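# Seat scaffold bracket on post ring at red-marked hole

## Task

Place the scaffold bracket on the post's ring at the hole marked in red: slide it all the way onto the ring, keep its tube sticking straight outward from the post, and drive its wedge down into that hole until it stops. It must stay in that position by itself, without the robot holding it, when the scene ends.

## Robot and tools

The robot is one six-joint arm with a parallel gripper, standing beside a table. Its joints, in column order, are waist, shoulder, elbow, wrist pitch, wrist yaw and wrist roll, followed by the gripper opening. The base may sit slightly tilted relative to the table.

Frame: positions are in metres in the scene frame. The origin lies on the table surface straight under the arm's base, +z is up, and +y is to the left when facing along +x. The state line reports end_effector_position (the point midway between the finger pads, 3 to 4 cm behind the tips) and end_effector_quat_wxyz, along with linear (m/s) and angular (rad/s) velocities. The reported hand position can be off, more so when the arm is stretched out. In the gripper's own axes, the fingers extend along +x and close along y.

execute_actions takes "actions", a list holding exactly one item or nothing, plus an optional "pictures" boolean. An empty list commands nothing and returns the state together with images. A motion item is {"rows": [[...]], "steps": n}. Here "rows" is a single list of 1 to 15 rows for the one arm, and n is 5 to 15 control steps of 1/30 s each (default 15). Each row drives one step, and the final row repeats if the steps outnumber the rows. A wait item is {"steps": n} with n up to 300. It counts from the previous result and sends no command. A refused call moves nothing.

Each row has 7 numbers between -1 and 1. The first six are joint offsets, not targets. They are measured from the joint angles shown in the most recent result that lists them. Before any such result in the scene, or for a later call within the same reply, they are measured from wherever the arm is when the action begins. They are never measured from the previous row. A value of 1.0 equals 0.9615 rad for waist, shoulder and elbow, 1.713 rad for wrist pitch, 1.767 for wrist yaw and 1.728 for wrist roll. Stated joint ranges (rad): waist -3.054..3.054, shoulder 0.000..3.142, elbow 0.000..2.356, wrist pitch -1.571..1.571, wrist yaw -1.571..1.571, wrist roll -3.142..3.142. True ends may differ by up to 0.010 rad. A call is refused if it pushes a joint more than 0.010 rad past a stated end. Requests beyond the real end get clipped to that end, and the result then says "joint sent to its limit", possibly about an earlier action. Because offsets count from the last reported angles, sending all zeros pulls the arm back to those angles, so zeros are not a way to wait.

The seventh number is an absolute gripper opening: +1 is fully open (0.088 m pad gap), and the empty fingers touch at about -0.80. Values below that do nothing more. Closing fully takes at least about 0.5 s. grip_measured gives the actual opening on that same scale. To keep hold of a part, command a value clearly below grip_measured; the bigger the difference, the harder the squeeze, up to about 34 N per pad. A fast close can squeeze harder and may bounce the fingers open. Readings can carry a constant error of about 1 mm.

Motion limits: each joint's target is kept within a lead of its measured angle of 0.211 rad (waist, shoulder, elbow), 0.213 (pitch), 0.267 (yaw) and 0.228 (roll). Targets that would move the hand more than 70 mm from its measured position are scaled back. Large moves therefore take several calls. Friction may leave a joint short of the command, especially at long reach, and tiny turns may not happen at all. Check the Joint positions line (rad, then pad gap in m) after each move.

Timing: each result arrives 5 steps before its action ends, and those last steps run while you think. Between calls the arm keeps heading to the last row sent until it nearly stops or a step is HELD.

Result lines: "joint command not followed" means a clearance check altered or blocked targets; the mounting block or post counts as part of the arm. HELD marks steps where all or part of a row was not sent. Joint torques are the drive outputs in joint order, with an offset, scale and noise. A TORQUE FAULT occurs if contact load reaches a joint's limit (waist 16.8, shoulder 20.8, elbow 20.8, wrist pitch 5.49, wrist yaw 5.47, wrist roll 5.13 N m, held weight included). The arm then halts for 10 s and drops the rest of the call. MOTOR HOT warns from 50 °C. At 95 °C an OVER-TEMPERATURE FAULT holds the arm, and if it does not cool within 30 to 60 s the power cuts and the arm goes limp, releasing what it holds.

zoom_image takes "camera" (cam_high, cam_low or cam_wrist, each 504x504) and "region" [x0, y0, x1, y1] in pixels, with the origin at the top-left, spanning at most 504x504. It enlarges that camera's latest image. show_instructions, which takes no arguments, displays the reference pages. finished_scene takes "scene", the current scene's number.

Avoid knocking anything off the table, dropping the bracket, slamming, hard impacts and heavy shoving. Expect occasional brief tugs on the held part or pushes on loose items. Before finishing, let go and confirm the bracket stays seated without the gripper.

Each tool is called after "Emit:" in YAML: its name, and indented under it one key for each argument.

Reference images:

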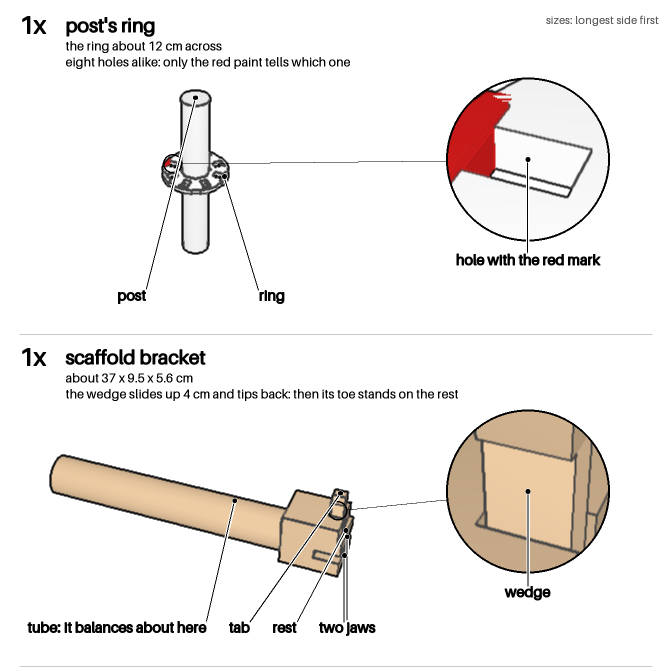

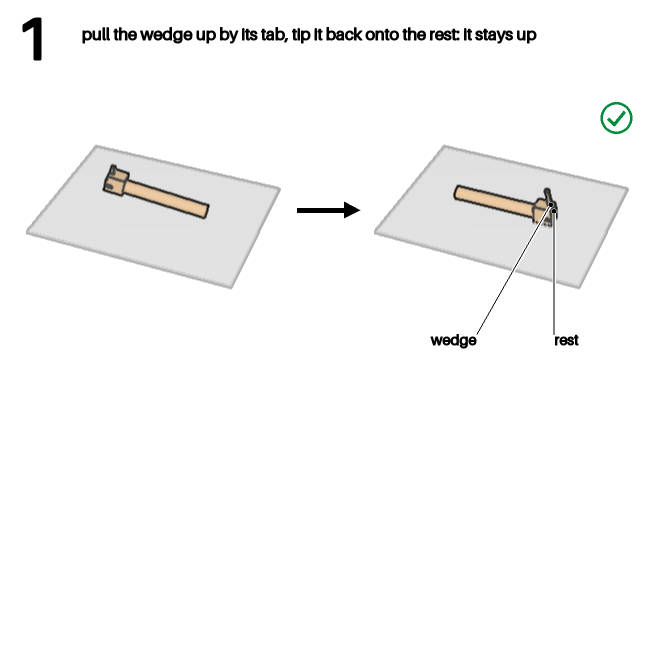

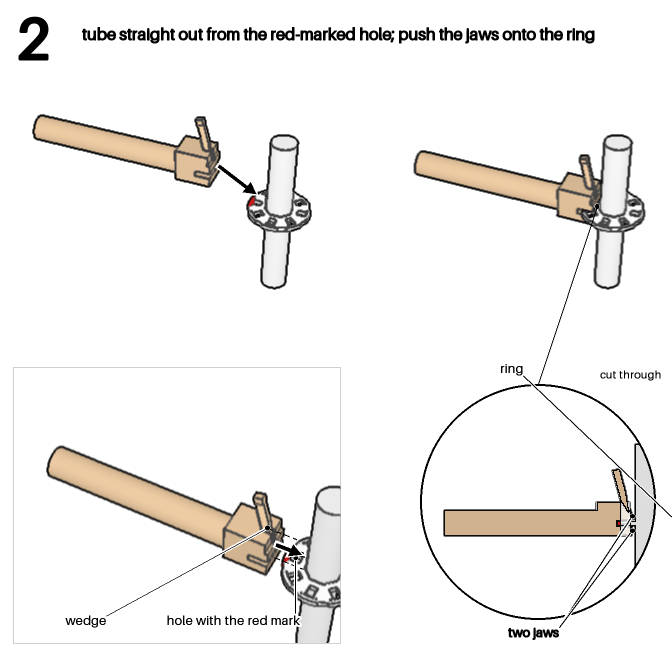

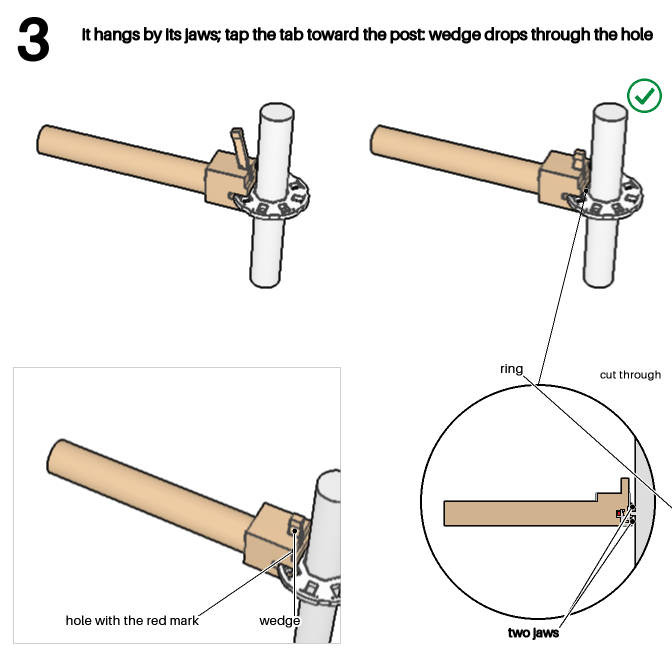

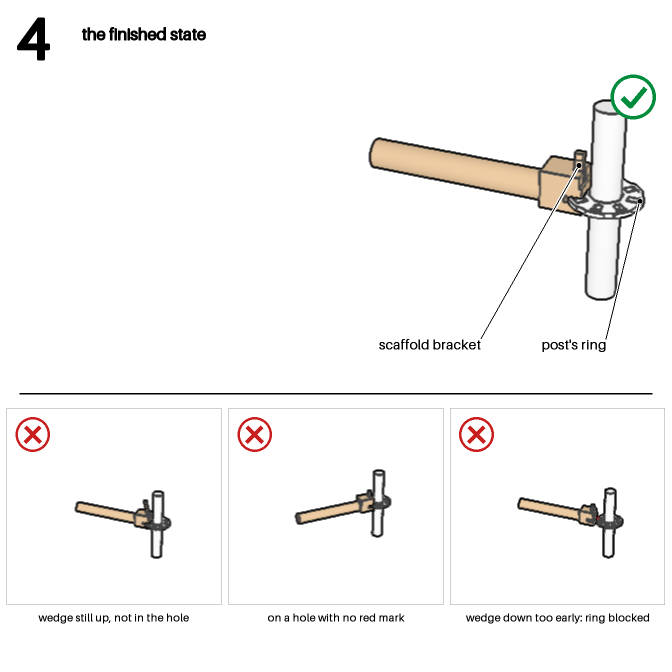

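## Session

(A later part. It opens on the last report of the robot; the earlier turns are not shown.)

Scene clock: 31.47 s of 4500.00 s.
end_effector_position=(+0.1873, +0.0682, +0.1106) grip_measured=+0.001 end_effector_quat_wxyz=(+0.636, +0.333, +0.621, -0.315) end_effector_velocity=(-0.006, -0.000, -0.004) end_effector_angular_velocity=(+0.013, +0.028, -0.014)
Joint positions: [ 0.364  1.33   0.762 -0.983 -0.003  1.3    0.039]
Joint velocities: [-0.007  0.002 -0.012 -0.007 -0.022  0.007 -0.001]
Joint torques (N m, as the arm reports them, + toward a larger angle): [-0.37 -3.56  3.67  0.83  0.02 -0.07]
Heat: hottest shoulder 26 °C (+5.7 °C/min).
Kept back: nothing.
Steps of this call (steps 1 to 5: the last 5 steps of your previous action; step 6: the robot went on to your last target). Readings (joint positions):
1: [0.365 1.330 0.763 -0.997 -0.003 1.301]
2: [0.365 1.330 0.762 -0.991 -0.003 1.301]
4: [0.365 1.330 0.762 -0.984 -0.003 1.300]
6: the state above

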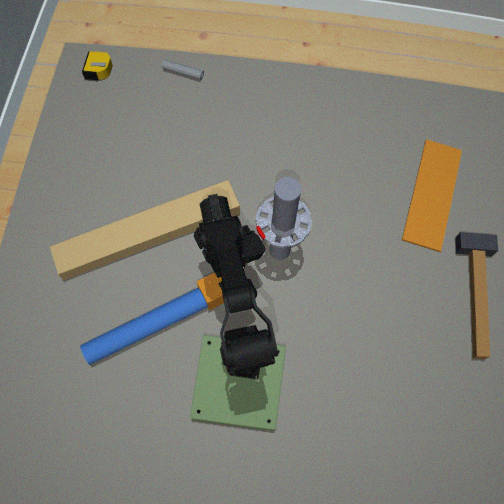

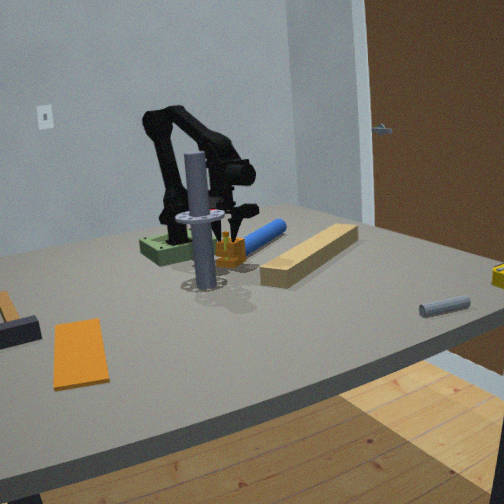

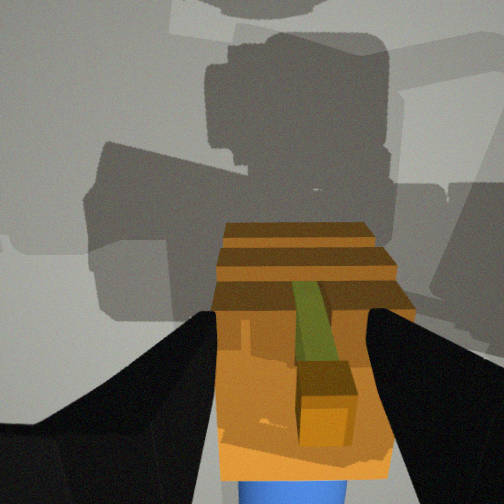

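Emit:
execute_actions:
  actions:
    - {"rows": [[0.032,-0.018,-0.042,0.002,0,0.018,0.0]], "steps": 12}

Emit:
execute_actions:
  actions:
    - {"steps": 6}
  pictures: true

Scene clock: 32.33 s of 4500.00 s.
end_effector_position=(+0.1784, +0.0702, +0.1047) grip_measured=+0.000 end_effector_quat_wxyz=(+0.632, +0.329, +0.625, -0.319) end_effector_velocity=(-0.007, +0.004, -0.003) end_effector_angular_velocity=(+0.008, +0.001, -0.010)
Joint positions: [ 0.39   1.321  0.731 -0.977 -0.003  1.325  0.039]
Joint velocities: [ 0.027 -0.022 -0.027  0.007 -0.007  0.037 -0.   ]
Joint torques (N m, as the arm reports them, + toward a larger angle): [ 0.21 -4.82  3.81  0.4  -0.01  0.07]
Heat: hottest shoulder 26 °C (+5.6 °C/min).
Steps of this call (steps 1 to 19: the robot went on to your last target; steps 20 to 26: the first 7 steps of this action). Readings (joint positions):
20: [0.367 1.329 0.758 -0.977 -0.003 1.304]
21: [0.374 1.326 0.752 -0.975 -0.003 1.310]
23: [0.384 1.323 0.739 -0.977 -0.003 1.319]
26: the state above

Scene clock: 32.53 s of 4500.00 s.
end_effector_position=(+0.1783, +0.0706, +0.1051) grip_measured=+0.000 end_effector_quat_wxyz=(+0.632, +0.330, +0.625, -0.319) end_effector_velocity=(-0.006, +0.002, +0.001) end_effector_angular_velocity=(+0.014, +0.024, +0.010)
Joint positions: [ 0.392  1.318  0.731 -0.977 -0.003  1.328  0.039]
Joint velocities: [ 0.002 -0.007 -0.002 -0.022 -0.022 -0.007  0.   ]
Joint torques (N m, as the arm reports them, + toward a larger angle): [ 0.26 -4.65  3.56  0.39 -0.02  0.06]
Heat: hottest shoulder 26 °C (+5.5 °C/min).
Kept back: nothing.
Steps of this call (steps 1 to 5: the last 5 steps of your previous action; step 6: the robot went on to your last target). Readings (joint positions):
1: [0.390 1.320 0.731 -0.977 -0.003 1.326]
2: [0.391 1.320 0.731 -0.977 -0.003 1.327]
4: [0.392 1.319 0.731 -0.977 -0.003 1.328]
6: the state above

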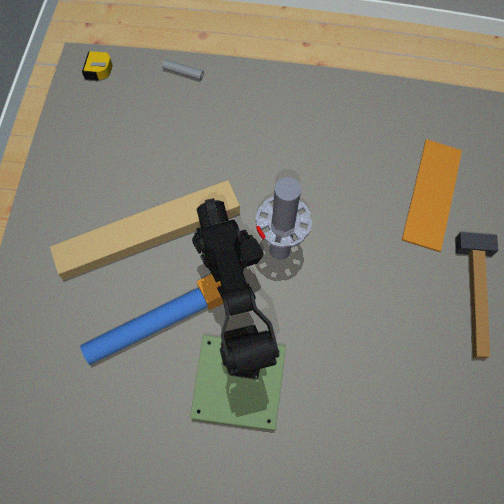

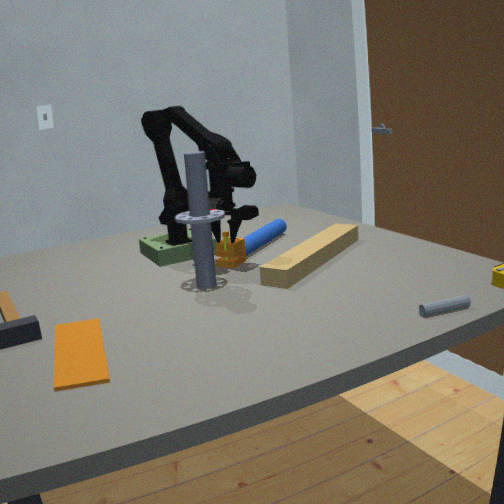

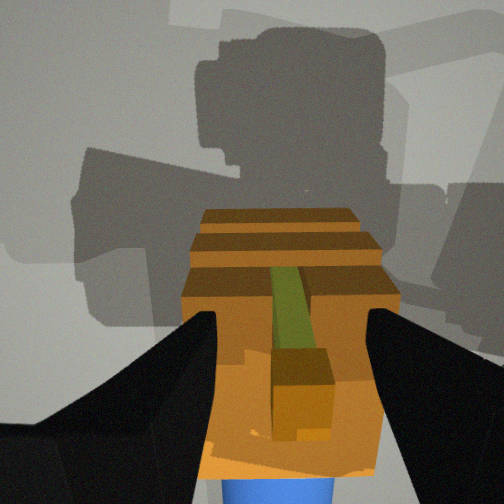

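Emit:
execute_actions:
  actions:
    - {"rows": [[0,0,0,0,0,0,-0.8]], "steps": 15}

Emit:
execute_actions:
  actions:
    - {"rows": [[0,-0.012,0.04,-0.03,0,0,-0.8],[0,-0.025,0.075,-0.057,0,0,-0.8],[0,-0.038,0.115,-0.085,0,0,-0.8],[0,-0.05,0.153,-0.114,0,0,-0.8]], "steps": 15}

Emit:
execute_actions:
  actions:
    - {"steps": 8}
  pictures: true

Scene clock: 33.13 s of 4500.00 s.
end_effector_position=(+0.1781, +0.0706, +0.1050) grip_measured=-0.554 end_effector_quat_wxyz=(+0.632, +0.330, +0.625, -0.319) end_effector_velocity=(-0.002, -0.001, -0.000) end_effector_angular_velocity=(+0.004, +0.009, +0.015)
Joint positions: [ 0.392  1.318  0.73  -0.977 -0.003  1.329  0.012]
Joint velocities: [-0.007 -0.002 -0.002 -0.007 -0.007 -0.022 -0.   ]
Joint torques (N m, as the arm reports them, + toward a larger angle): [-0.02 -3.93  4.35  0.55 -0.01 -0.04]
Heat: hottest shoulder 26 °C (+5.4 °C/min).
Steps of this call (steps 1 to 8: the robot went on to your last target; steps 9 to 18: the first 10 steps of this action). Readings (joint positions):
9: [0.392 1.318 0.730 -0.977 -0.003 1.329]
10: [0.392 1.318 0.730 -0.977 -0.003 1.329]
12: [0.392 1.318 0.730 -0.977 -0.003 1.329]
16: [0.392 1.318 0.730 -0.977 -0.003 1.329]
18: the state above

Scene clock: 33.63 s of 4500.00 s.
end_effector_position=(+0.1784, +0.0707, +0.1451) grip_measured=-0.554 end_effector_quat_wxyz=(+0.632, +0.330, +0.625, -0.318) end_effector_velocity=(-0.002, -0.003, +0.022) end_effector_angular_velocity=(-0.012, +0.014, -0.039)
Joint positions: [ 0.392  1.276  0.865 -1.154 -0.003  1.327  0.012]
Joint velocities: [-0.002 -0.012  0.081 -0.11   0.007  0.037 -0.   ]
Joint torques (N m, as the arm reports them, + toward a larger angle): [-0.05 -4.45  5.01  0.08 -0.02  0.02]
Heat: hottest shoulder 26 °C (+5.4 °C/min).
Steps of this call (steps 1 to 5: the last 5 steps of your previous action; steps 6 to 15: the first 10 steps of this action, its rows measured from where the robot was after step 5). Readings (joint positions):
5: [0.392 1.318 0.730 -0.977 -0.003 1.329]
6: [0.392 1.318 0.734 -0.982 -0.003 1.330]
7: [0.392 1.318 0.745 -1.002 -0.003 1.330]
9: [0.392 1.306 0.788 -1.073 -0.003 1.331]
13: [0.392 1.278 0.855 -1.143 -0.003 1.326]
15: the state above

Scene clock: 33.90 s of 4500.00 s.
end_effector_position=(+0.1764, +0.0699, +0.1456) grip_measured=-0.554 end_effector_quat_wxyz=(+0.630, +0.328, +0.627, -0.322) end_effector_velocity=(-0.002, -0.000, -0.000) end_effector_angular_velocity=(+0.004, +0.009, +0.020)
Joint positions: [ 0.392  1.276  0.867 -1.166 -0.003  1.33   0.012]
Joint velocities: [-0.002 -0.002 -0.002 -0.007 -0.007 -0.022 -0.   ]
Joint torques (N m, as the arm reports them, + toward a larger angle): [-0.08 -4.56  5.47  0.1  -0.02 -0.03]
Heat: hottest shoulder 26 °C (+5.3 °C/min).
Kept back: nothing.
Steps of this call (steps 1 to 5: the last 5 steps of your previous action; steps 6 to 8: the robot went on to your last target). Readings (joint positions):
1: [0.392 1.276 0.866 -1.157 -0.003 1.328]
2: [0.392 1.276 0.867 -1.160 -0.003 1.329]
4: [0.392 1.276 0.867 -1.164 -0.003 1.330]
8: the state above

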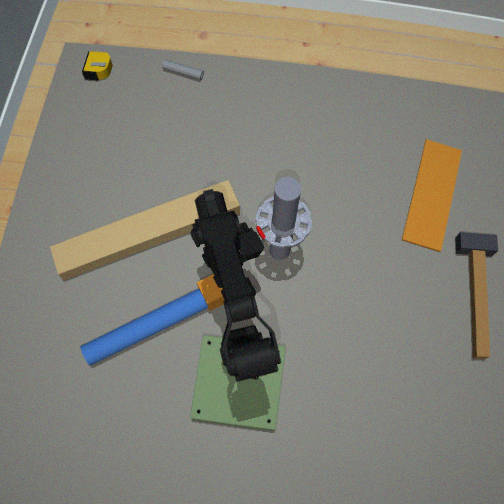

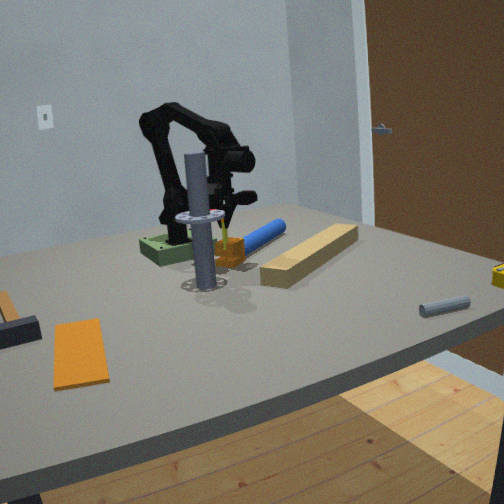

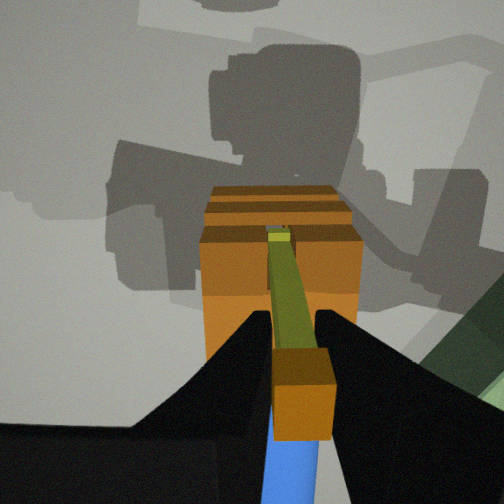

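Emit:
execute_actions:
  actions:
    - {"rows": [[0.02,-0.003,-0.003,0,0,0.011,-0.8],[0.04,-0.006,-0.006,0,0,0.022,-0.8],[0.06,-0.009,-0.009,0,0,0.033,-0.8],[0.08,-0.012,-0.012,0,0,0.045,-0.8],[0.095,-0.015,-0.014,0,0,0.053,-0.8],[0.109,-0.017,-0.016,-0.001,0,0.061,-0.8]], "steps": 15}

Emit:
execute_actions:
  actions:
    - {"steps": 8}
  pictures: true

Scene clock: 34.63 s of 4500.00 s.
end_effector_position=(+0.1676, +0.0850, +0.1455) grip_measured=-0.554 end_effector_quat_wxyz=(+0.631, +0.327, +0.626, -0.322) end_effector_velocity=(-0.016, +0.011, -0.001) end_effector_angular_velocity=(-0.004, +0.023, +0.005)
Joint positions: [ 0.486  1.268  0.861 -1.168  0.     1.423  0.012]
Joint velocities: [ 0.085 -0.017 -0.017 -0.022 -0.007  0.081 -0.   ]
Joint torques (N m, as the arm reports them, + toward a larger angle): [ 0.28 -4.65  3.87  0.51 -0.15  0.08]
Heat: hottest shoulder 26 °C (+5.2 °C/min).
Steps of this call (steps 1 to 12: the robot went on to your last target; steps 13 to 22: the first 10 steps of this action). Readings (joint positions):
13: [0.394 1.276 0.868 -1.168 -0.002 1.331]
14: [0.400 1.276 0.868 -1.168 -0.000 1.338]
16: [0.423 1.275 0.867 -1.168 0.001 1.365]
20: [0.476 1.269 0.863 -1.168 0.000 1.413]
22: the state above

Scene clock: 34.90 s of 4500.00 s.
end_effector_position=(+0.1667, +0.0860, +0.1454) grip_measured=-0.554 end_effector_quat_wxyz=(+0.630, +0.328, +0.625, -0.323) end_effector_velocity=(+0.001, -0.000, -0.000) end_effector_angular_velocity=(-0.003, -0.010, +0.010)
Joint positions: [ 0.493  1.266  0.86  -1.168  0.     1.431  0.012]
Joint velocities: [ 0.002 -0.002 -0.002  0.007  0.007 -0.007 -0.001]
Joint torques (N m, as the arm reports them, + toward a larger angle): [ 0.35 -4.59  3.92  0.5  -0.15  0.06]
Heat: hottest shoulder 26 °C (+5.2 °C/min).
Kept back: nothing.
Steps of this call (steps 1 to 5: the last 5 steps of your previous action; steps 6 to 8: the robot went on to your last target). Readings (joint positions):
1: [0.488 1.267 0.861 -1.168 0.000 1.425]
2: [0.490 1.267 0.860 -1.168 0.000 1.427]
4: [0.491 1.266 0.860 -1.168 0.000 1.429]
8: the state above

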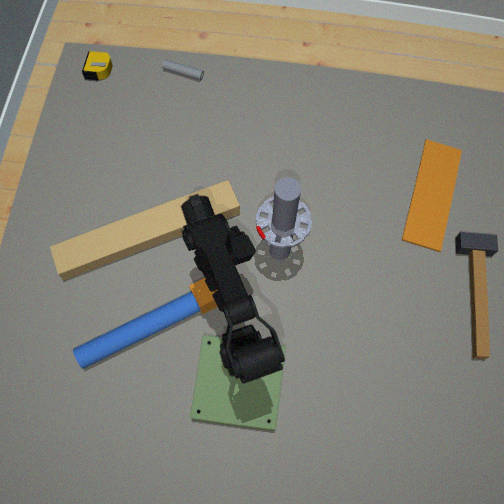

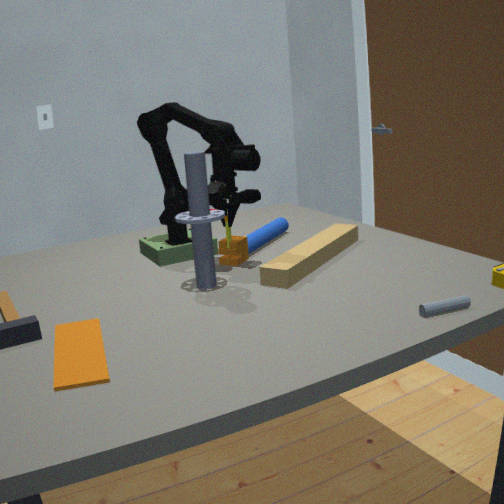

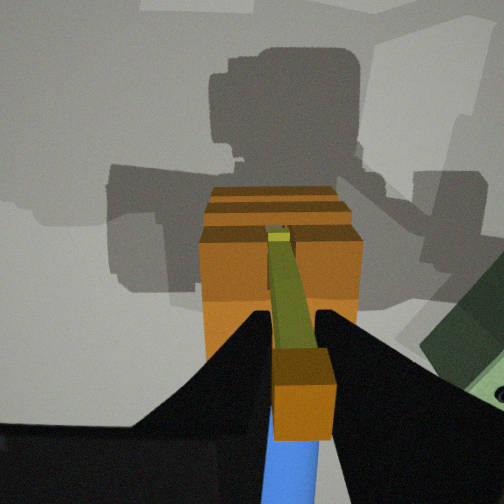

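Emit:
execute_actions:
  actions:
    - {"rows": [[0.03,0,0,0,0.016,0.017,-0.8],[0.06,0,0,0,0.033,0.033,-0.8],[0.09,0,0,0,0.05,0.05,-0.8],[0.115,0,0,0,0.065,0.065,-0.8],[0.133,0,0,0,0.074,0.074,-0.8]], "steps": 15}

Emit:
execute_actions:
  actions:
    - {"steps": 8}
  pictures: true

Scene clock: 36.17 s of 4500.00 s.
end_effector_position=(+0.1649, +0.0909, +0.1464) grip_measured=-0.554 end_effector_quat_wxyz=(+0.665, +0.307, +0.589, -0.341) end_effector_velocity=(+0.001, -0.003, +0.002) end_effector_angular_velocity=(-0.104, -0.070, +0.014)
Joint positions: [ 0.611  1.266  0.86  -1.168  0.114  1.548  0.012]
Joint velocities: [ 0.081 -0.002 -0.002 -0.007  0.125  0.066 -0.   ]
Joint torques (N m, as the arm reports them, + toward a larger angle): [ 0.24 -3.8   4.6   0.51  0.41  0.07]
Heat: hottest shoulder 26 °C (+5.0 °C/min).
Steps of this call (steps 1 to 15: the robot went on to your last target; steps 16 to 28: nothing new was sent; steps 29 to 38: the first 10 steps of this action). Readings (joint positions):
29: [0.496 1.266 0.860 -1.168 0.003 1.437]
30: [0.507 1.266 0.860 -1.168 0.013 1.449]
32: [0.545 1.266 0.860 -1.168 0.051 1.488]
36: [0.602 1.266 0.860 -1.168 0.104 1.540]
38: the state above

Scene clock: 36.43 s of 4500.00 s.
end_effector_position=(+0.1650, +0.0910, +0.1465) grip_measured=-0.554 end_effector_quat_wxyz=(+0.668, +0.306, +0.586, -0.342) end_effector_velocity=(-0.005, -0.002, -0.000) end_effector_angular_velocity=(-0.006, +0.022, -0.005)
Joint positions: [ 0.618  1.266  0.86  -1.168  0.124  1.555  0.012]
Joint velocities: [ 0.002 -0.002 -0.002 -0.022 -0.007  0.007 -0.   ]
Joint torques (N m, as the arm reports them, + toward a larger angle): [ 0.24 -3.79  4.57  0.51  0.4   0.11]
Heat: hottest shoulder 26 °C (+4.9 °C/min).
Kept back: nothing.
Steps of this call (steps 1 to 5: the last 5 steps of your previous action; steps 6 to 8: the robot went on to your last target). Readings (joint positions):
1: [0.613 1.266 0.860 -1.168 0.117 1.550]
2: [0.614 1.266 0.860 -1.168 0.119 1.551]
4: [0.616 1.266 0.860 -1.168 0.122 1.553]
8: the state above

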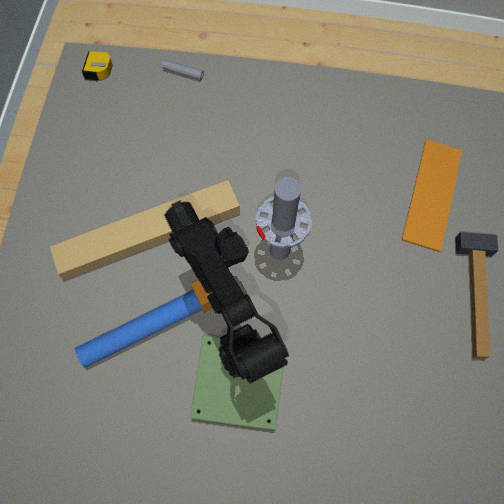

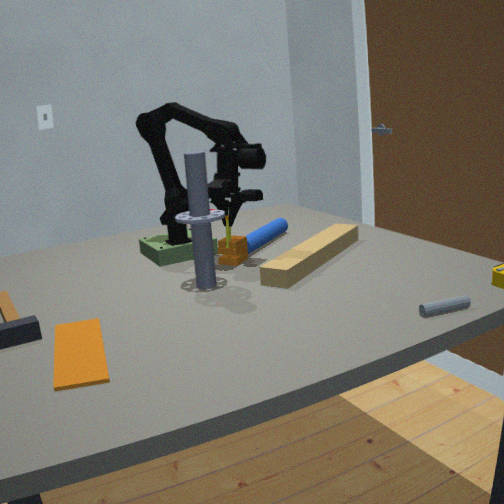

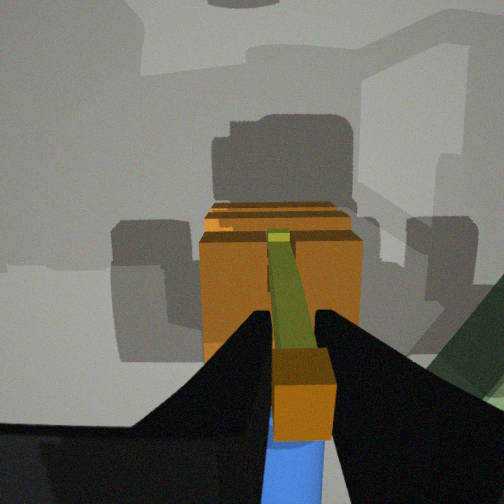

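Emit:
execute_actions:
  actions:
    - {"rows": [[0.04,0,0,0,0.016,0.022,-0.8],[0.08,0,0,0,0.033,0.044,-0.8],[0.12,0,0,0,0.05,0.066,-0.8],[0.15,0,0,0,0.065,0.083,-0.8],[0.17,0,0,0,0.074,0.094,-0.8]], "steps": 15}

Emit:
execute_actions:
  actions:
    - {"steps": 8}
  pictures: true

Scene clock: 36.97 s of 4500.00 s.
end_effector_position=(+0.1606, +0.1029, +0.1496) grip_measured=-0.554 end_effector_quat_wxyz=(+0.706, +0.295, +0.543, -0.347) end_effector_velocity=(-0.004, +0.006, +0.003) end_effector_angular_velocity=(-0.049, -0.066, +0.007)
Joint positions: [ 0.77   1.266  0.86  -1.168  0.236  1.701  0.012]
Joint velocities: [ 0.1   -0.002 -0.002 -0.007  0.081  0.095 -0.   ]
Joint torques (N m, as the arm reports them, + toward a larger angle): [ 0.12 -3.76  4.58  0.48  0.54  0.13]
Heat: hottest shoulder 26 °C (+4.9 °C/min).
Steps of this call (steps 1 to 6: the robot went on to your last target; steps 7 to 16: the first 10 steps of this action). Readings (joint positions):
7: [0.623 1.266 0.860 -1.168 0.129 1.562]
8: [0.637 1.266 0.860 -1.168 0.143 1.578]
10: [0.685 1.266 0.860 -1.168 0.180 1.626]
14: [0.759 1.266 0.860 -1.168 0.228 1.692]
16: the state above

Scene clock: 37.23 s of 4500.00 s.
end_effector_position=(+0.1607, +0.1033, +0.1499) grip_measured=-0.554 end_effector_quat_wxyz=(+0.708, +0.295, +0.539, -0.347) end_effector_velocity=(-0.004, +0.001, -0.000) end_effector_angular_velocity=(+0.013, +0.018, +0.010)
Joint positions: [ 0.778  1.266  0.86  -1.168  0.245  1.712  0.012]
Joint velocities: [ 0.002 -0.007 -0.002 -0.007 -0.022 -0.007  0.   ]
Joint torques (N m, as the arm reports them, + toward a larger angle): [ 0.09 -3.75  4.54  0.49  0.56  0.14]
Heat: hottest shoulder 26 °C (+4.8 °C/min).
Kept back: nothing.
Steps of this call (steps 1 to 5: the last 5 steps of your previous action; steps 6 to 8: the robot went on to your last target). Readings (joint positions):
1: [0.773 1.266 0.860 -1.168 0.239 1.705]
2: [0.775 1.266 0.860 -1.168 0.241 1.707]
4: [0.777 1.266 0.860 -1.168 0.244 1.710]
8: the state above

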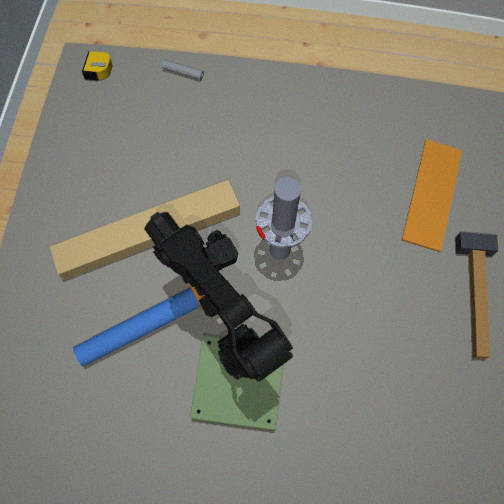

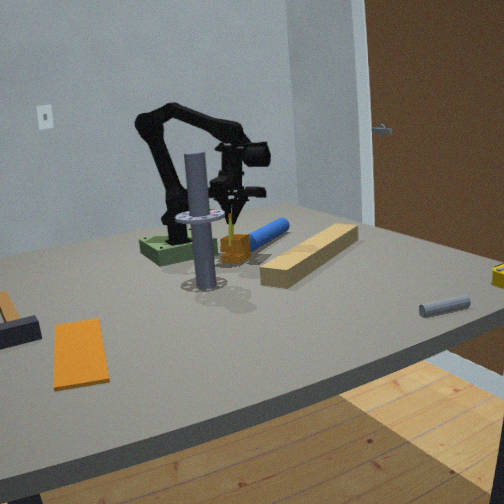

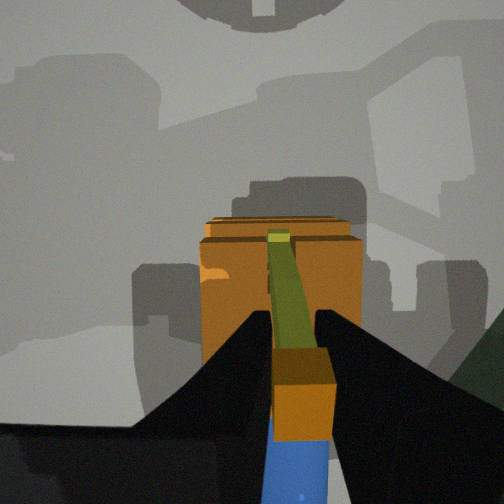

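Emit:
execute_actions:
  actions:
    - {"rows": [[0,0.007,-0.021,0.016,0,0,-0.8]], "steps": 12}

Emit:
execute_actions:
  actions:
    - {"rows": [[0,0,0,0,0,0,-0.45]], "steps": 15}
  pictures: true

Scene clock: 37.73 s of 4500.00 s.
end_effector_position=(+0.1610, +0.1041, +0.1457) grip_measured=-0.554 end_effector_quat_wxyz=(+0.708, +0.297, +0.539, -0.346) end_effector_velocity=(-0.005, -0.001, -0.007) end_effector_angular_velocity=(+0.003, +0.029, +0.005)
Joint positions: [ 0.779  1.269  0.845 -1.146  0.244  1.713  0.012]
Joint velocities: [-0.002  0.002 -0.022  0.007 -0.022 -0.007 -0.   ]
Joint torques (N m, as the arm reports them, + toward a larger angle): [-0.13 -3.43  4.2   0.73  0.28 -0.03]
Heat: hottest shoulder 26 °C (+4.8 °C/min).
Steps of this call (steps 1 to 8: the robot went on to your last target; steps 9 to 15: the first 7 steps of this action). Readings (joint positions):
9: [0.779 1.266 0.857 -1.166 0.246 1.713]
10: [0.779 1.266 0.854 -1.160 0.246 1.713]
12: [0.779 1.268 0.848 -1.150 0.245 1.713]
15: the state above

Scene clock: 38.23 s of 4500.00 s.
end_effector_position=(+0.1613, +0.1043, +0.1452) grip_measured=-0.462 end_effector_quat_wxyz=(+0.708, +0.298, +0.539, -0.346) end_effector_velocity=(-0.001, -0.003, -0.001) end_effector_angular_velocity=(-0.012, +0.003, -0.010)
Joint positions: [ 0.779  1.269  0.843 -1.143  0.244  1.713  0.016]
Joint velocities: [-0.002  0.002 -0.002 -0.007  0.007  0.007  0.006]
Joint torques (N m, as the arm reports them, + toward a larger angle): [-0.04 -3.87  4.6   0.42  0.2  -0.01]
Heat: hottest shoulder 26 °C (+4.7 °C/min).
Steps of this call (steps 1 to 5: the last 5 steps of your previous action; steps 6 to 15: the first 10 steps of this action, its rows measured from where the robot was after step 5). Readings (joint positions):
5: [0.779 1.269 0.843 -1.144 0.244 1.713]
6: [0.779 1.269 0.843 -1.144 0.244 1.713]
7: [0.779 1.269 0.843 -1.144 0.244 1.713]
9: [0.779 1.269 0.843 -1.143 0.244 1.713]
13: [0.779 1.269 0.843 -1.143 0.244 1.713]
15: the state above

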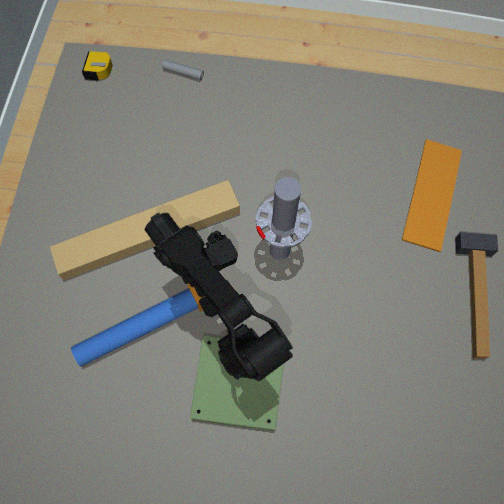

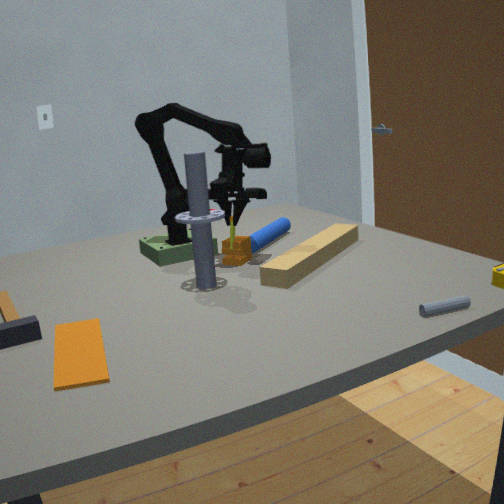

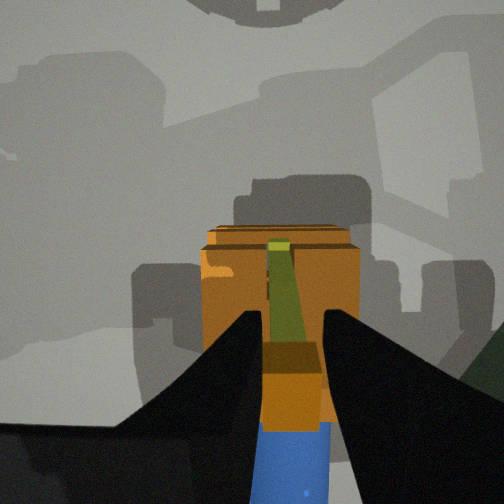

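Emit:
execute_actions:
  actions:
    - {"rows": [[0,0,0,0,0,0,1],[0,0,0,0,0,0,1],[0,0,0,0,0,0,1],[0,0,0,0,0,0,1],[0,0,0,0,0,0,1],[0,0,0,0,0,0,1],[0,-0.034,0.104,-0.078,0,0,1]], "steps": 15}

Emit:
execute_actions:
  actions:
    - {"steps": 8}
  pictures: true

Scene clock: 38.80 s of 4500.00 s.
end_effector_position=(+0.1581, +0.1014, +0.1640) grip_measured=+0.713 end_effector_quat_wxyz=(+0.707, +0.293, +0.540, -0.349) end_effector_velocity=(+0.040, +0.040, +0.151) end_effector_angular_velocity=(+0.303, -0.306, +0.007)
Joint positions: [ 0.779  1.251  0.906 -1.236  0.244  1.713  0.074]
Joint velocities: [-0.002 -0.208  0.466 -0.242 -0.007 -0.007  0.175]
Joint torques (N m, as the arm reports them, + toward a larger angle): [-0.06 -3.56  4.6   0.1   0.19  0.  ]
Heat: hottest shoulder 26 °C (+4.6 °C/min).
Steps of this call (steps 1 to 5: the last 5 steps of your previous action; steps 6 to 7: the robot went on to your last target; steps 8 to 17: the first 10 steps of this action). Readings (joint positions):
8: [0.779 1.269 0.843 -1.143 0.244 1.713]
9: [0.779 1.269 0.843 -1.143 0.244 1.713]
11: [0.779 1.269 0.843 -1.143 0.244 1.713]
15: [0.779 1.266 0.873 -1.206 0.244 1.713]
17: the state above

Scene clock: 39.07 s of 4500.00 s.
end_effector_position=(+0.1572, +0.1006, +0.1728) grip_measured=+1.000 end_effector_quat_wxyz=(+0.707, +0.295, +0.540, -0.348) end_effector_velocity=(-0.003, -0.006, +0.002) end_effector_angular_velocity=(-0.025, +0.016, -0.000)
Joint positions: [ 0.779  1.24   0.934 -1.271  0.244  1.713  0.088]
Joint velocities: [-0.007 -0.002  0.007 -0.037  0.007 -0.007  0.   ]
Joint torques (N m, as the arm reports them, + toward a larger angle): [-0.06 -4.05  5.38  0.27  0.2  -0.03]
Heat: hottest elbow 27 °C (+6.1 °C/min).
Kept back: nothing.
Steps of this call (steps 1 to 5: the last 5 steps of your previous action; steps 6 to 8: the robot went on to your last target). Readings (joint positions):
1: [0.779 1.245 0.920 -1.244 0.244 1.713]
2: [0.779 1.242 0.928 -1.252 0.244 1.713]
4: [0.779 1.240 0.934 -1.264 0.244 1.713]
8: the state above

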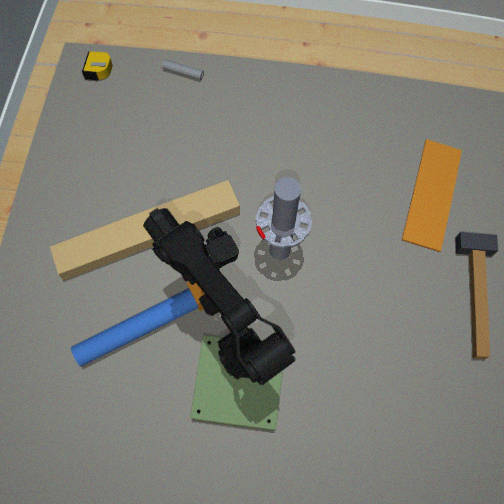

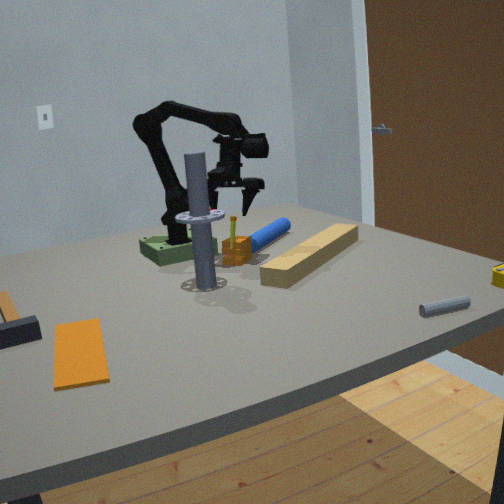

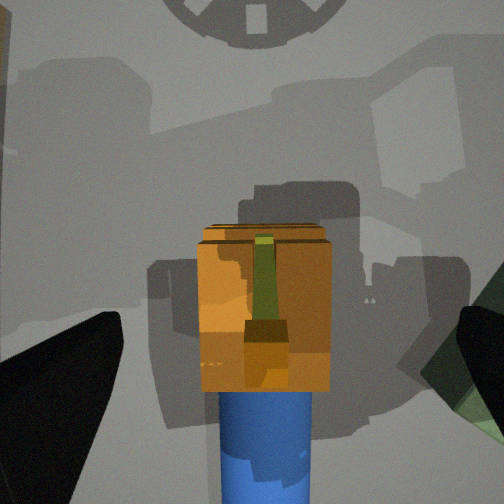

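Emit:
execute_actions:
  actions:
    - {"rows": [[0.15,0,0,0,-0.05,0.09,1],[0.304,0,0,0,-0.1,0.19,1],[0.304,0,0,0,-0.138,0.19,1],[0.304,0.05,-0.03,0.05,-0.138,0.19,1],[0.304,0.1,-0.06,0.1,-0.138,0.19,1],[0.304,0.152,-0.097,0.143,-0.138,0.19,1]], "steps": 15}

Emit:
execute_actions:
  actions:
    - {"steps": 10}
  pictures: true

Scene clock: 40.40 s of 4500.00 s.
end_effector_position=(+0.1067, +0.1791, +0.1271) grip_measured=+1.000 end_effector_quat_wxyz=(+0.632, +0.335, +0.615, -0.331) end_effector_velocity=(-0.055, -0.018, -0.135) end_effector_angular_velocity=(-0.227, +0.277, -0.085)
Joint positions: [ 1.058  1.368  0.861 -1.067  0.015  2.022  0.088]
Joint velocities: [ 0.1    0.271 -0.339  0.271 -0.125  0.183  0.   ]
Joint torques (N m, as the arm reports them, + toward a larger angle): [ 0.07 -5.04  5.03  0.91 -0.12  0.03]
Heat: hottest elbow 27 °C (+5.9 °C/min).
Steps of this call (steps 1 to 30: the robot went on to your last target; steps 31 to 40: the first 10 steps of this action). Readings (joint positions):
31: [0.794 1.240 0.936 -1.274 0.237 1.746]
32: [0.838 1.240 0.936 -1.274 0.199 1.805]
34: [0.951 1.245 0.933 -1.262 0.097 1.916]
38: [1.048 1.336 0.888 -1.090 0.027 2.006]
40: the state above

Scene clock: 40.73 s of 4500.00 s.
end_effector_position=(+0.1057, +0.1846, +0.1219) grip_measured=+1.000 end_effector_quat_wxyz=(+0.627, +0.342, +0.618, -0.328) end_effector_velocity=(-0.004, -0.000, -0.000) end_effector_angular_velocity=(+0.004, +0.023, +0.010)
Joint positions: [ 1.068  1.379  0.848 -1.03   0.004  2.038  0.088]
Joint velocities: [ 0.002 -0.002 -0.002 -0.007 -0.022 -0.007  0.   ]
Joint torques (N m, as the arm reports them, + toward a larger angle): [ 0.26 -3.61  3.82  0.69 -0.16  0.07]
Heat: hottest elbow 27 °C (+5.9 °C/min).
Kept back: nothing.
Steps of this call (steps 1 to 5: the last 5 steps of your previous action; steps 6 to 10: the robot went on to your last target). Readings (joint positions):
1: [1.061 1.374 0.852 -1.058 0.012 2.027]
2: [1.063 1.377 0.849 -1.049 0.010 2.031]
4: [1.066 1.378 0.848 -1.037 0.007 2.034]
8: [1.068 1.379 0.848 -1.032 0.005 2.038]
10: the state above

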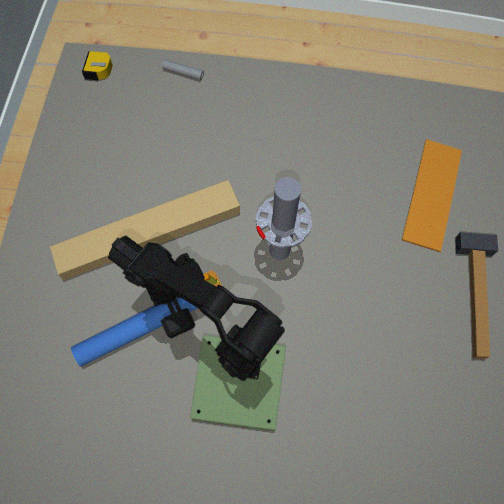

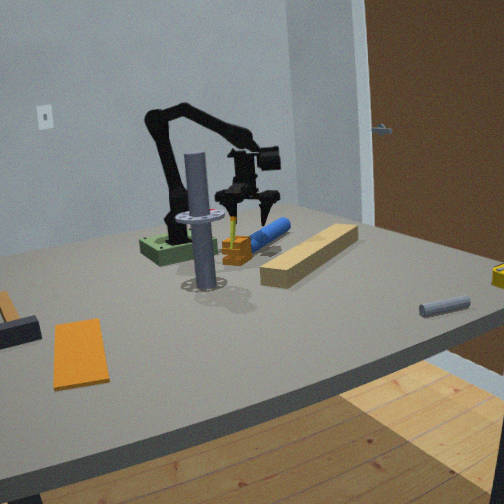

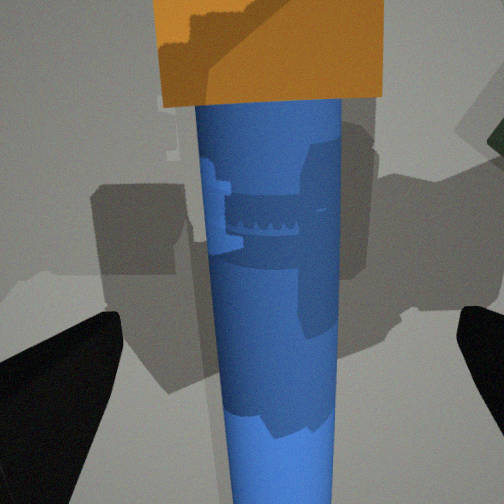

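Emit:
execute_actions:
  actions:
    - {"rows": [[0,0.04,-0.05,0.05,0,0,1],[0,0.08,-0.10,0.10,0,0,1],[0,0.12,-0.15,0.15,0,0,1],[0,0.163,-0.204,0.206,0,0,1]], "steps": 15}

Emit:
execute_actions:
  actions:
    - {"steps": 10}
  pictures: true

Scene clock: 41.37 s of 4500.00 s.
end_effector_position=(+0.1054, +0.1832, +0.0506) grip_measured=+1.000 end_effector_quat_wxyz=(+0.627, +0.337, +0.618, -0.334) end_effector_velocity=(+0.023, +0.041, -0.018) end_effector_angular_velocity=(+0.209, -0.111, +0.022)
Joint positions: [ 1.068  1.527  0.659 -0.708  0.004  2.039  0.088]
Joint velocities: [-0.002  0.032 -0.061  0.33  -0.007 -0.022  0.   ]
Joint torques (N m, as the arm reports them, + toward a larger angle): [-0.19 -4.52  3.82  0.88  0.02 -0.05]
Heat: hottest elbow 27 °C (+5.8 °C/min).
Steps of this call (steps 1 to 9: the robot went on to your last target; steps 10 to 19: the first 10 steps of this action). Readings (joint positions):
10: [1.068 1.382 0.842 -1.015 0.004 2.039]
11: [1.068 1.390 0.828 -0.974 0.004 2.039]
13: [1.068 1.434 0.777 -0.855 0.004 2.039]
17: [1.068 1.520 0.674 -0.735 0.004 2.039]
19: the state above

Scene clock: 41.70 s of 4500.00 s.
end_effector_position=(+0.1082, +0.1881, +0.0504) grip_measured=+1.000 end_effector_quat_wxyz=(+0.627, +0.346, +0.618, -0.324) end_effector_velocity=(-0.000, +0.001, +0.000) end_effector_angular_velocity=(+0.010, +0.003, +0.005)
Joint positions: [ 1.068  1.528  0.658 -0.681  0.004  2.039  0.088]
Joint velocities: [-0.002 -0.002 -0.002  0.007 -0.007 -0.007  0.   ]
Joint torques (N m, as the arm reports them, + toward a larger angle): [-0.21 -4.03  3.19  0.72  0.01 -0.05]
Heat: hottest elbow 27 °C (+5.8 °C/min).
Kept back: nothing.
Steps of this call (steps 1 to 5: the last 5 steps of your previous action; steps 6 to 10: the robot went on to your last target). Readings (joint positions):
1: [1.068 1.528 0.658 -0.698 0.004 2.039]
2: [1.068 1.528 0.658 -0.690 0.004 2.039]
4: [1.068 1.528 0.658 -0.686 0.004 2.039]
8: [1.068 1.528 0.658 -0.681 0.004 2.039]
10: the state above

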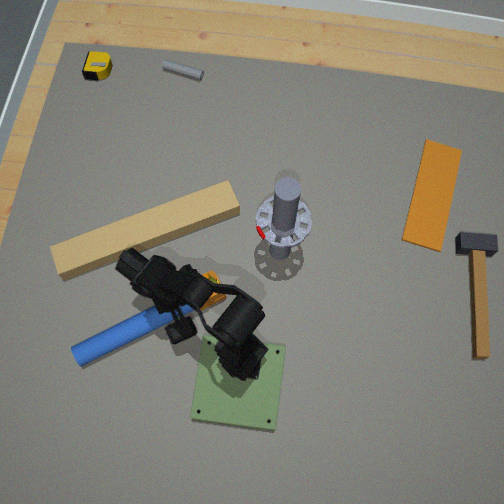

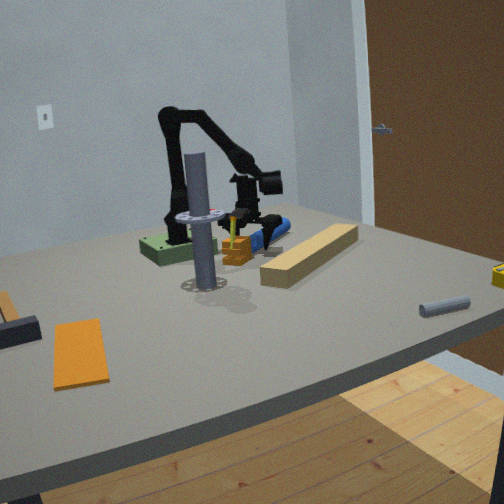

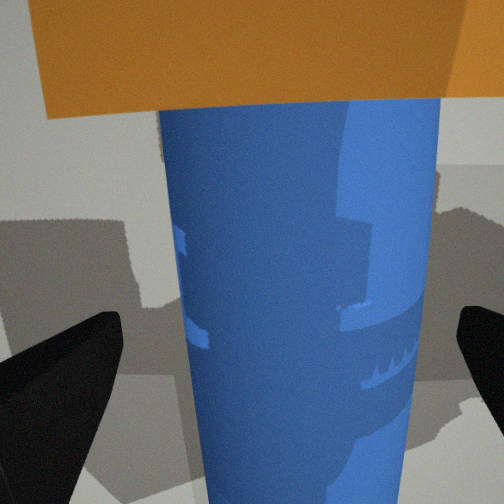

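Emit:
execute_actions:
  actions:
    - {"rows": [[0,0.009,-0.011,0.011,0,0,1],[0,0.009,-0.011,0.011,0,0,1],[0,0.009,-0.011,0.011,0,0,1],[0,0.009,-0.011,0.011,0,0,1],[0,0.009,-0.011,0.011,0,0,-0.5]], "steps": 15}

Emit:
execute_actions:
  actions:
    - {"steps": 12}

Scene clock: 42.20 s of 4500.00 s.
end_effector_position=(+0.1090, +0.1901, +0.0499) grip_measured=+0.323 end_effector_quat_wxyz=(+0.627, +0.350, +0.618, -0.320) end_effector_velocity=(-0.012, -0.010, -0.005) end_effector_angular_velocity=(-0.031, +0.059, +0.025)
Joint positions: [ 1.069  1.528  0.656 -0.667  0.003  2.039  0.055]
Joint velocities: [ 0.002  0.002 -0.017 -0.037 -0.037 -0.022 -0.173]
Joint torques (N m, as the arm reports them, + toward a larger angle): [-0.14 -3.92  3.22  0.92  0.12  0.  ]
Heat: hottest elbow 27 °C (+5.7 °C/min).
Steps of this call (steps 1 to 5: the robot went on to your last target; steps 6 to 15: the first 10 steps of this action). Readings (joint positions):
6: [1.068 1.528 0.658 -0.678 0.004 2.039]
7: [1.068 1.528 0.657 -0.673 0.004 2.039]
9: [1.068 1.528 0.657 -0.669 0.004 2.039]
13: [1.068 1.528 0.656 -0.666 0.004 2.039]
15: the state above

Scene clock: 42.60 s of 4500.00 s.
end_effector_position=(+0.1091, +0.1899, +0.0495) grip_measured=+0.246 end_effector_quat_wxyz=(+0.627, +0.350, +0.618, -0.320) end_effector_velocity=(-0.004, -0.001, -0.000) end_effector_angular_velocity=(+0.003, +0.022, +0.035)
Joint positions: [ 1.069  1.529  0.654 -0.665  0.003  2.039  0.051]
Joint velocities: [-0.002 -0.002 -0.002 -0.007 -0.022 -0.037 -0.   ]
Joint torques (N m, as the arm reports them, + toward a larger angle): [-0.07 -4.01  3.17  0.74  0.02 -0.01]
Heat: hottest elbow 27 °C (+5.6 °C/min).
Kept back: nothing.
Steps of this call (steps 1 to 5: the last 5 steps of your previous action; steps 6 to 12: the robot went on to your last target). Readings (joint positions):
1: [1.069 1.528 0.655 -0.666 0.003 2.039]
2: [1.069 1.529 0.654 -0.665 0.003 2.039]
4: [1.069 1.529 0.654 -0.665 0.003 2.039]
8: [1.069 1.529 0.654 -0.665 0.003 2.039]
12: the state above

Emit:
execute_actions:
  actions: []

Scene clock: 42.67 s of 4500.00 s.
end_effector_position=(+0.1091, +0.1899, +0.0495) grip_measured=+0.246 end_effector_quat_wxyz=(+0.627, +0.349, +0.618, -0.320) end_effector_velocity=(-0.001, -0.002, -0.000) end_effector_angular_velocity=(-0.003, +0.010, +0.000)
Joint positions: [ 1.069  1.529  0.654 -0.665  0.003  2.038  0.051]
Joint velocities: [-0.007 -0.002 -0.002 -0.007 -0.007 -0.007 -0.   ]
Joint torques (N m, as the arm reports them, + toward a larger angle): [-0.11 -4.    3.07  0.75  0.02  0.02]
Heat: hottest elbow 27 °C (+5.6 °C/min).
Kept back: nothing.
Steps of this call (steps 1 to 2: the robot went on to your last target). Readings (joint positions):
1: [1.069 1.529 0.654 -0.665 0.003 2.039]
2: the state above

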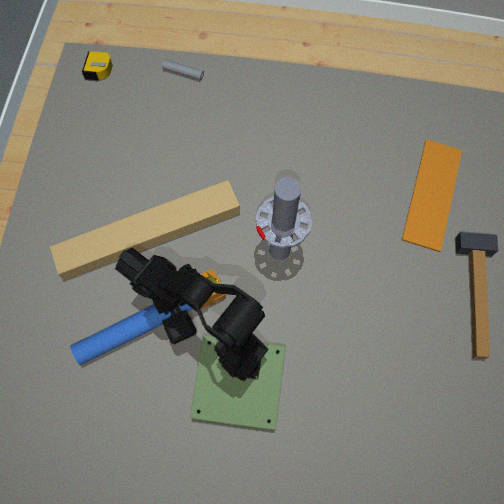

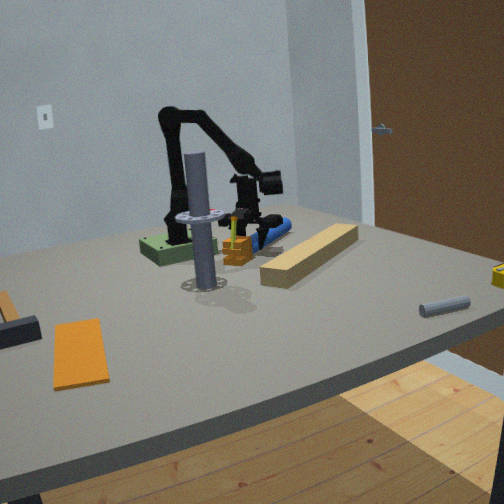

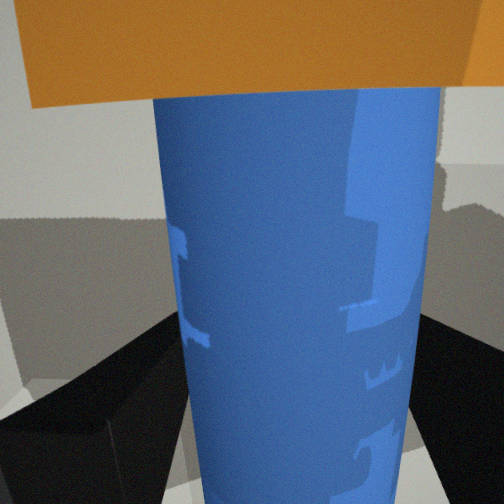

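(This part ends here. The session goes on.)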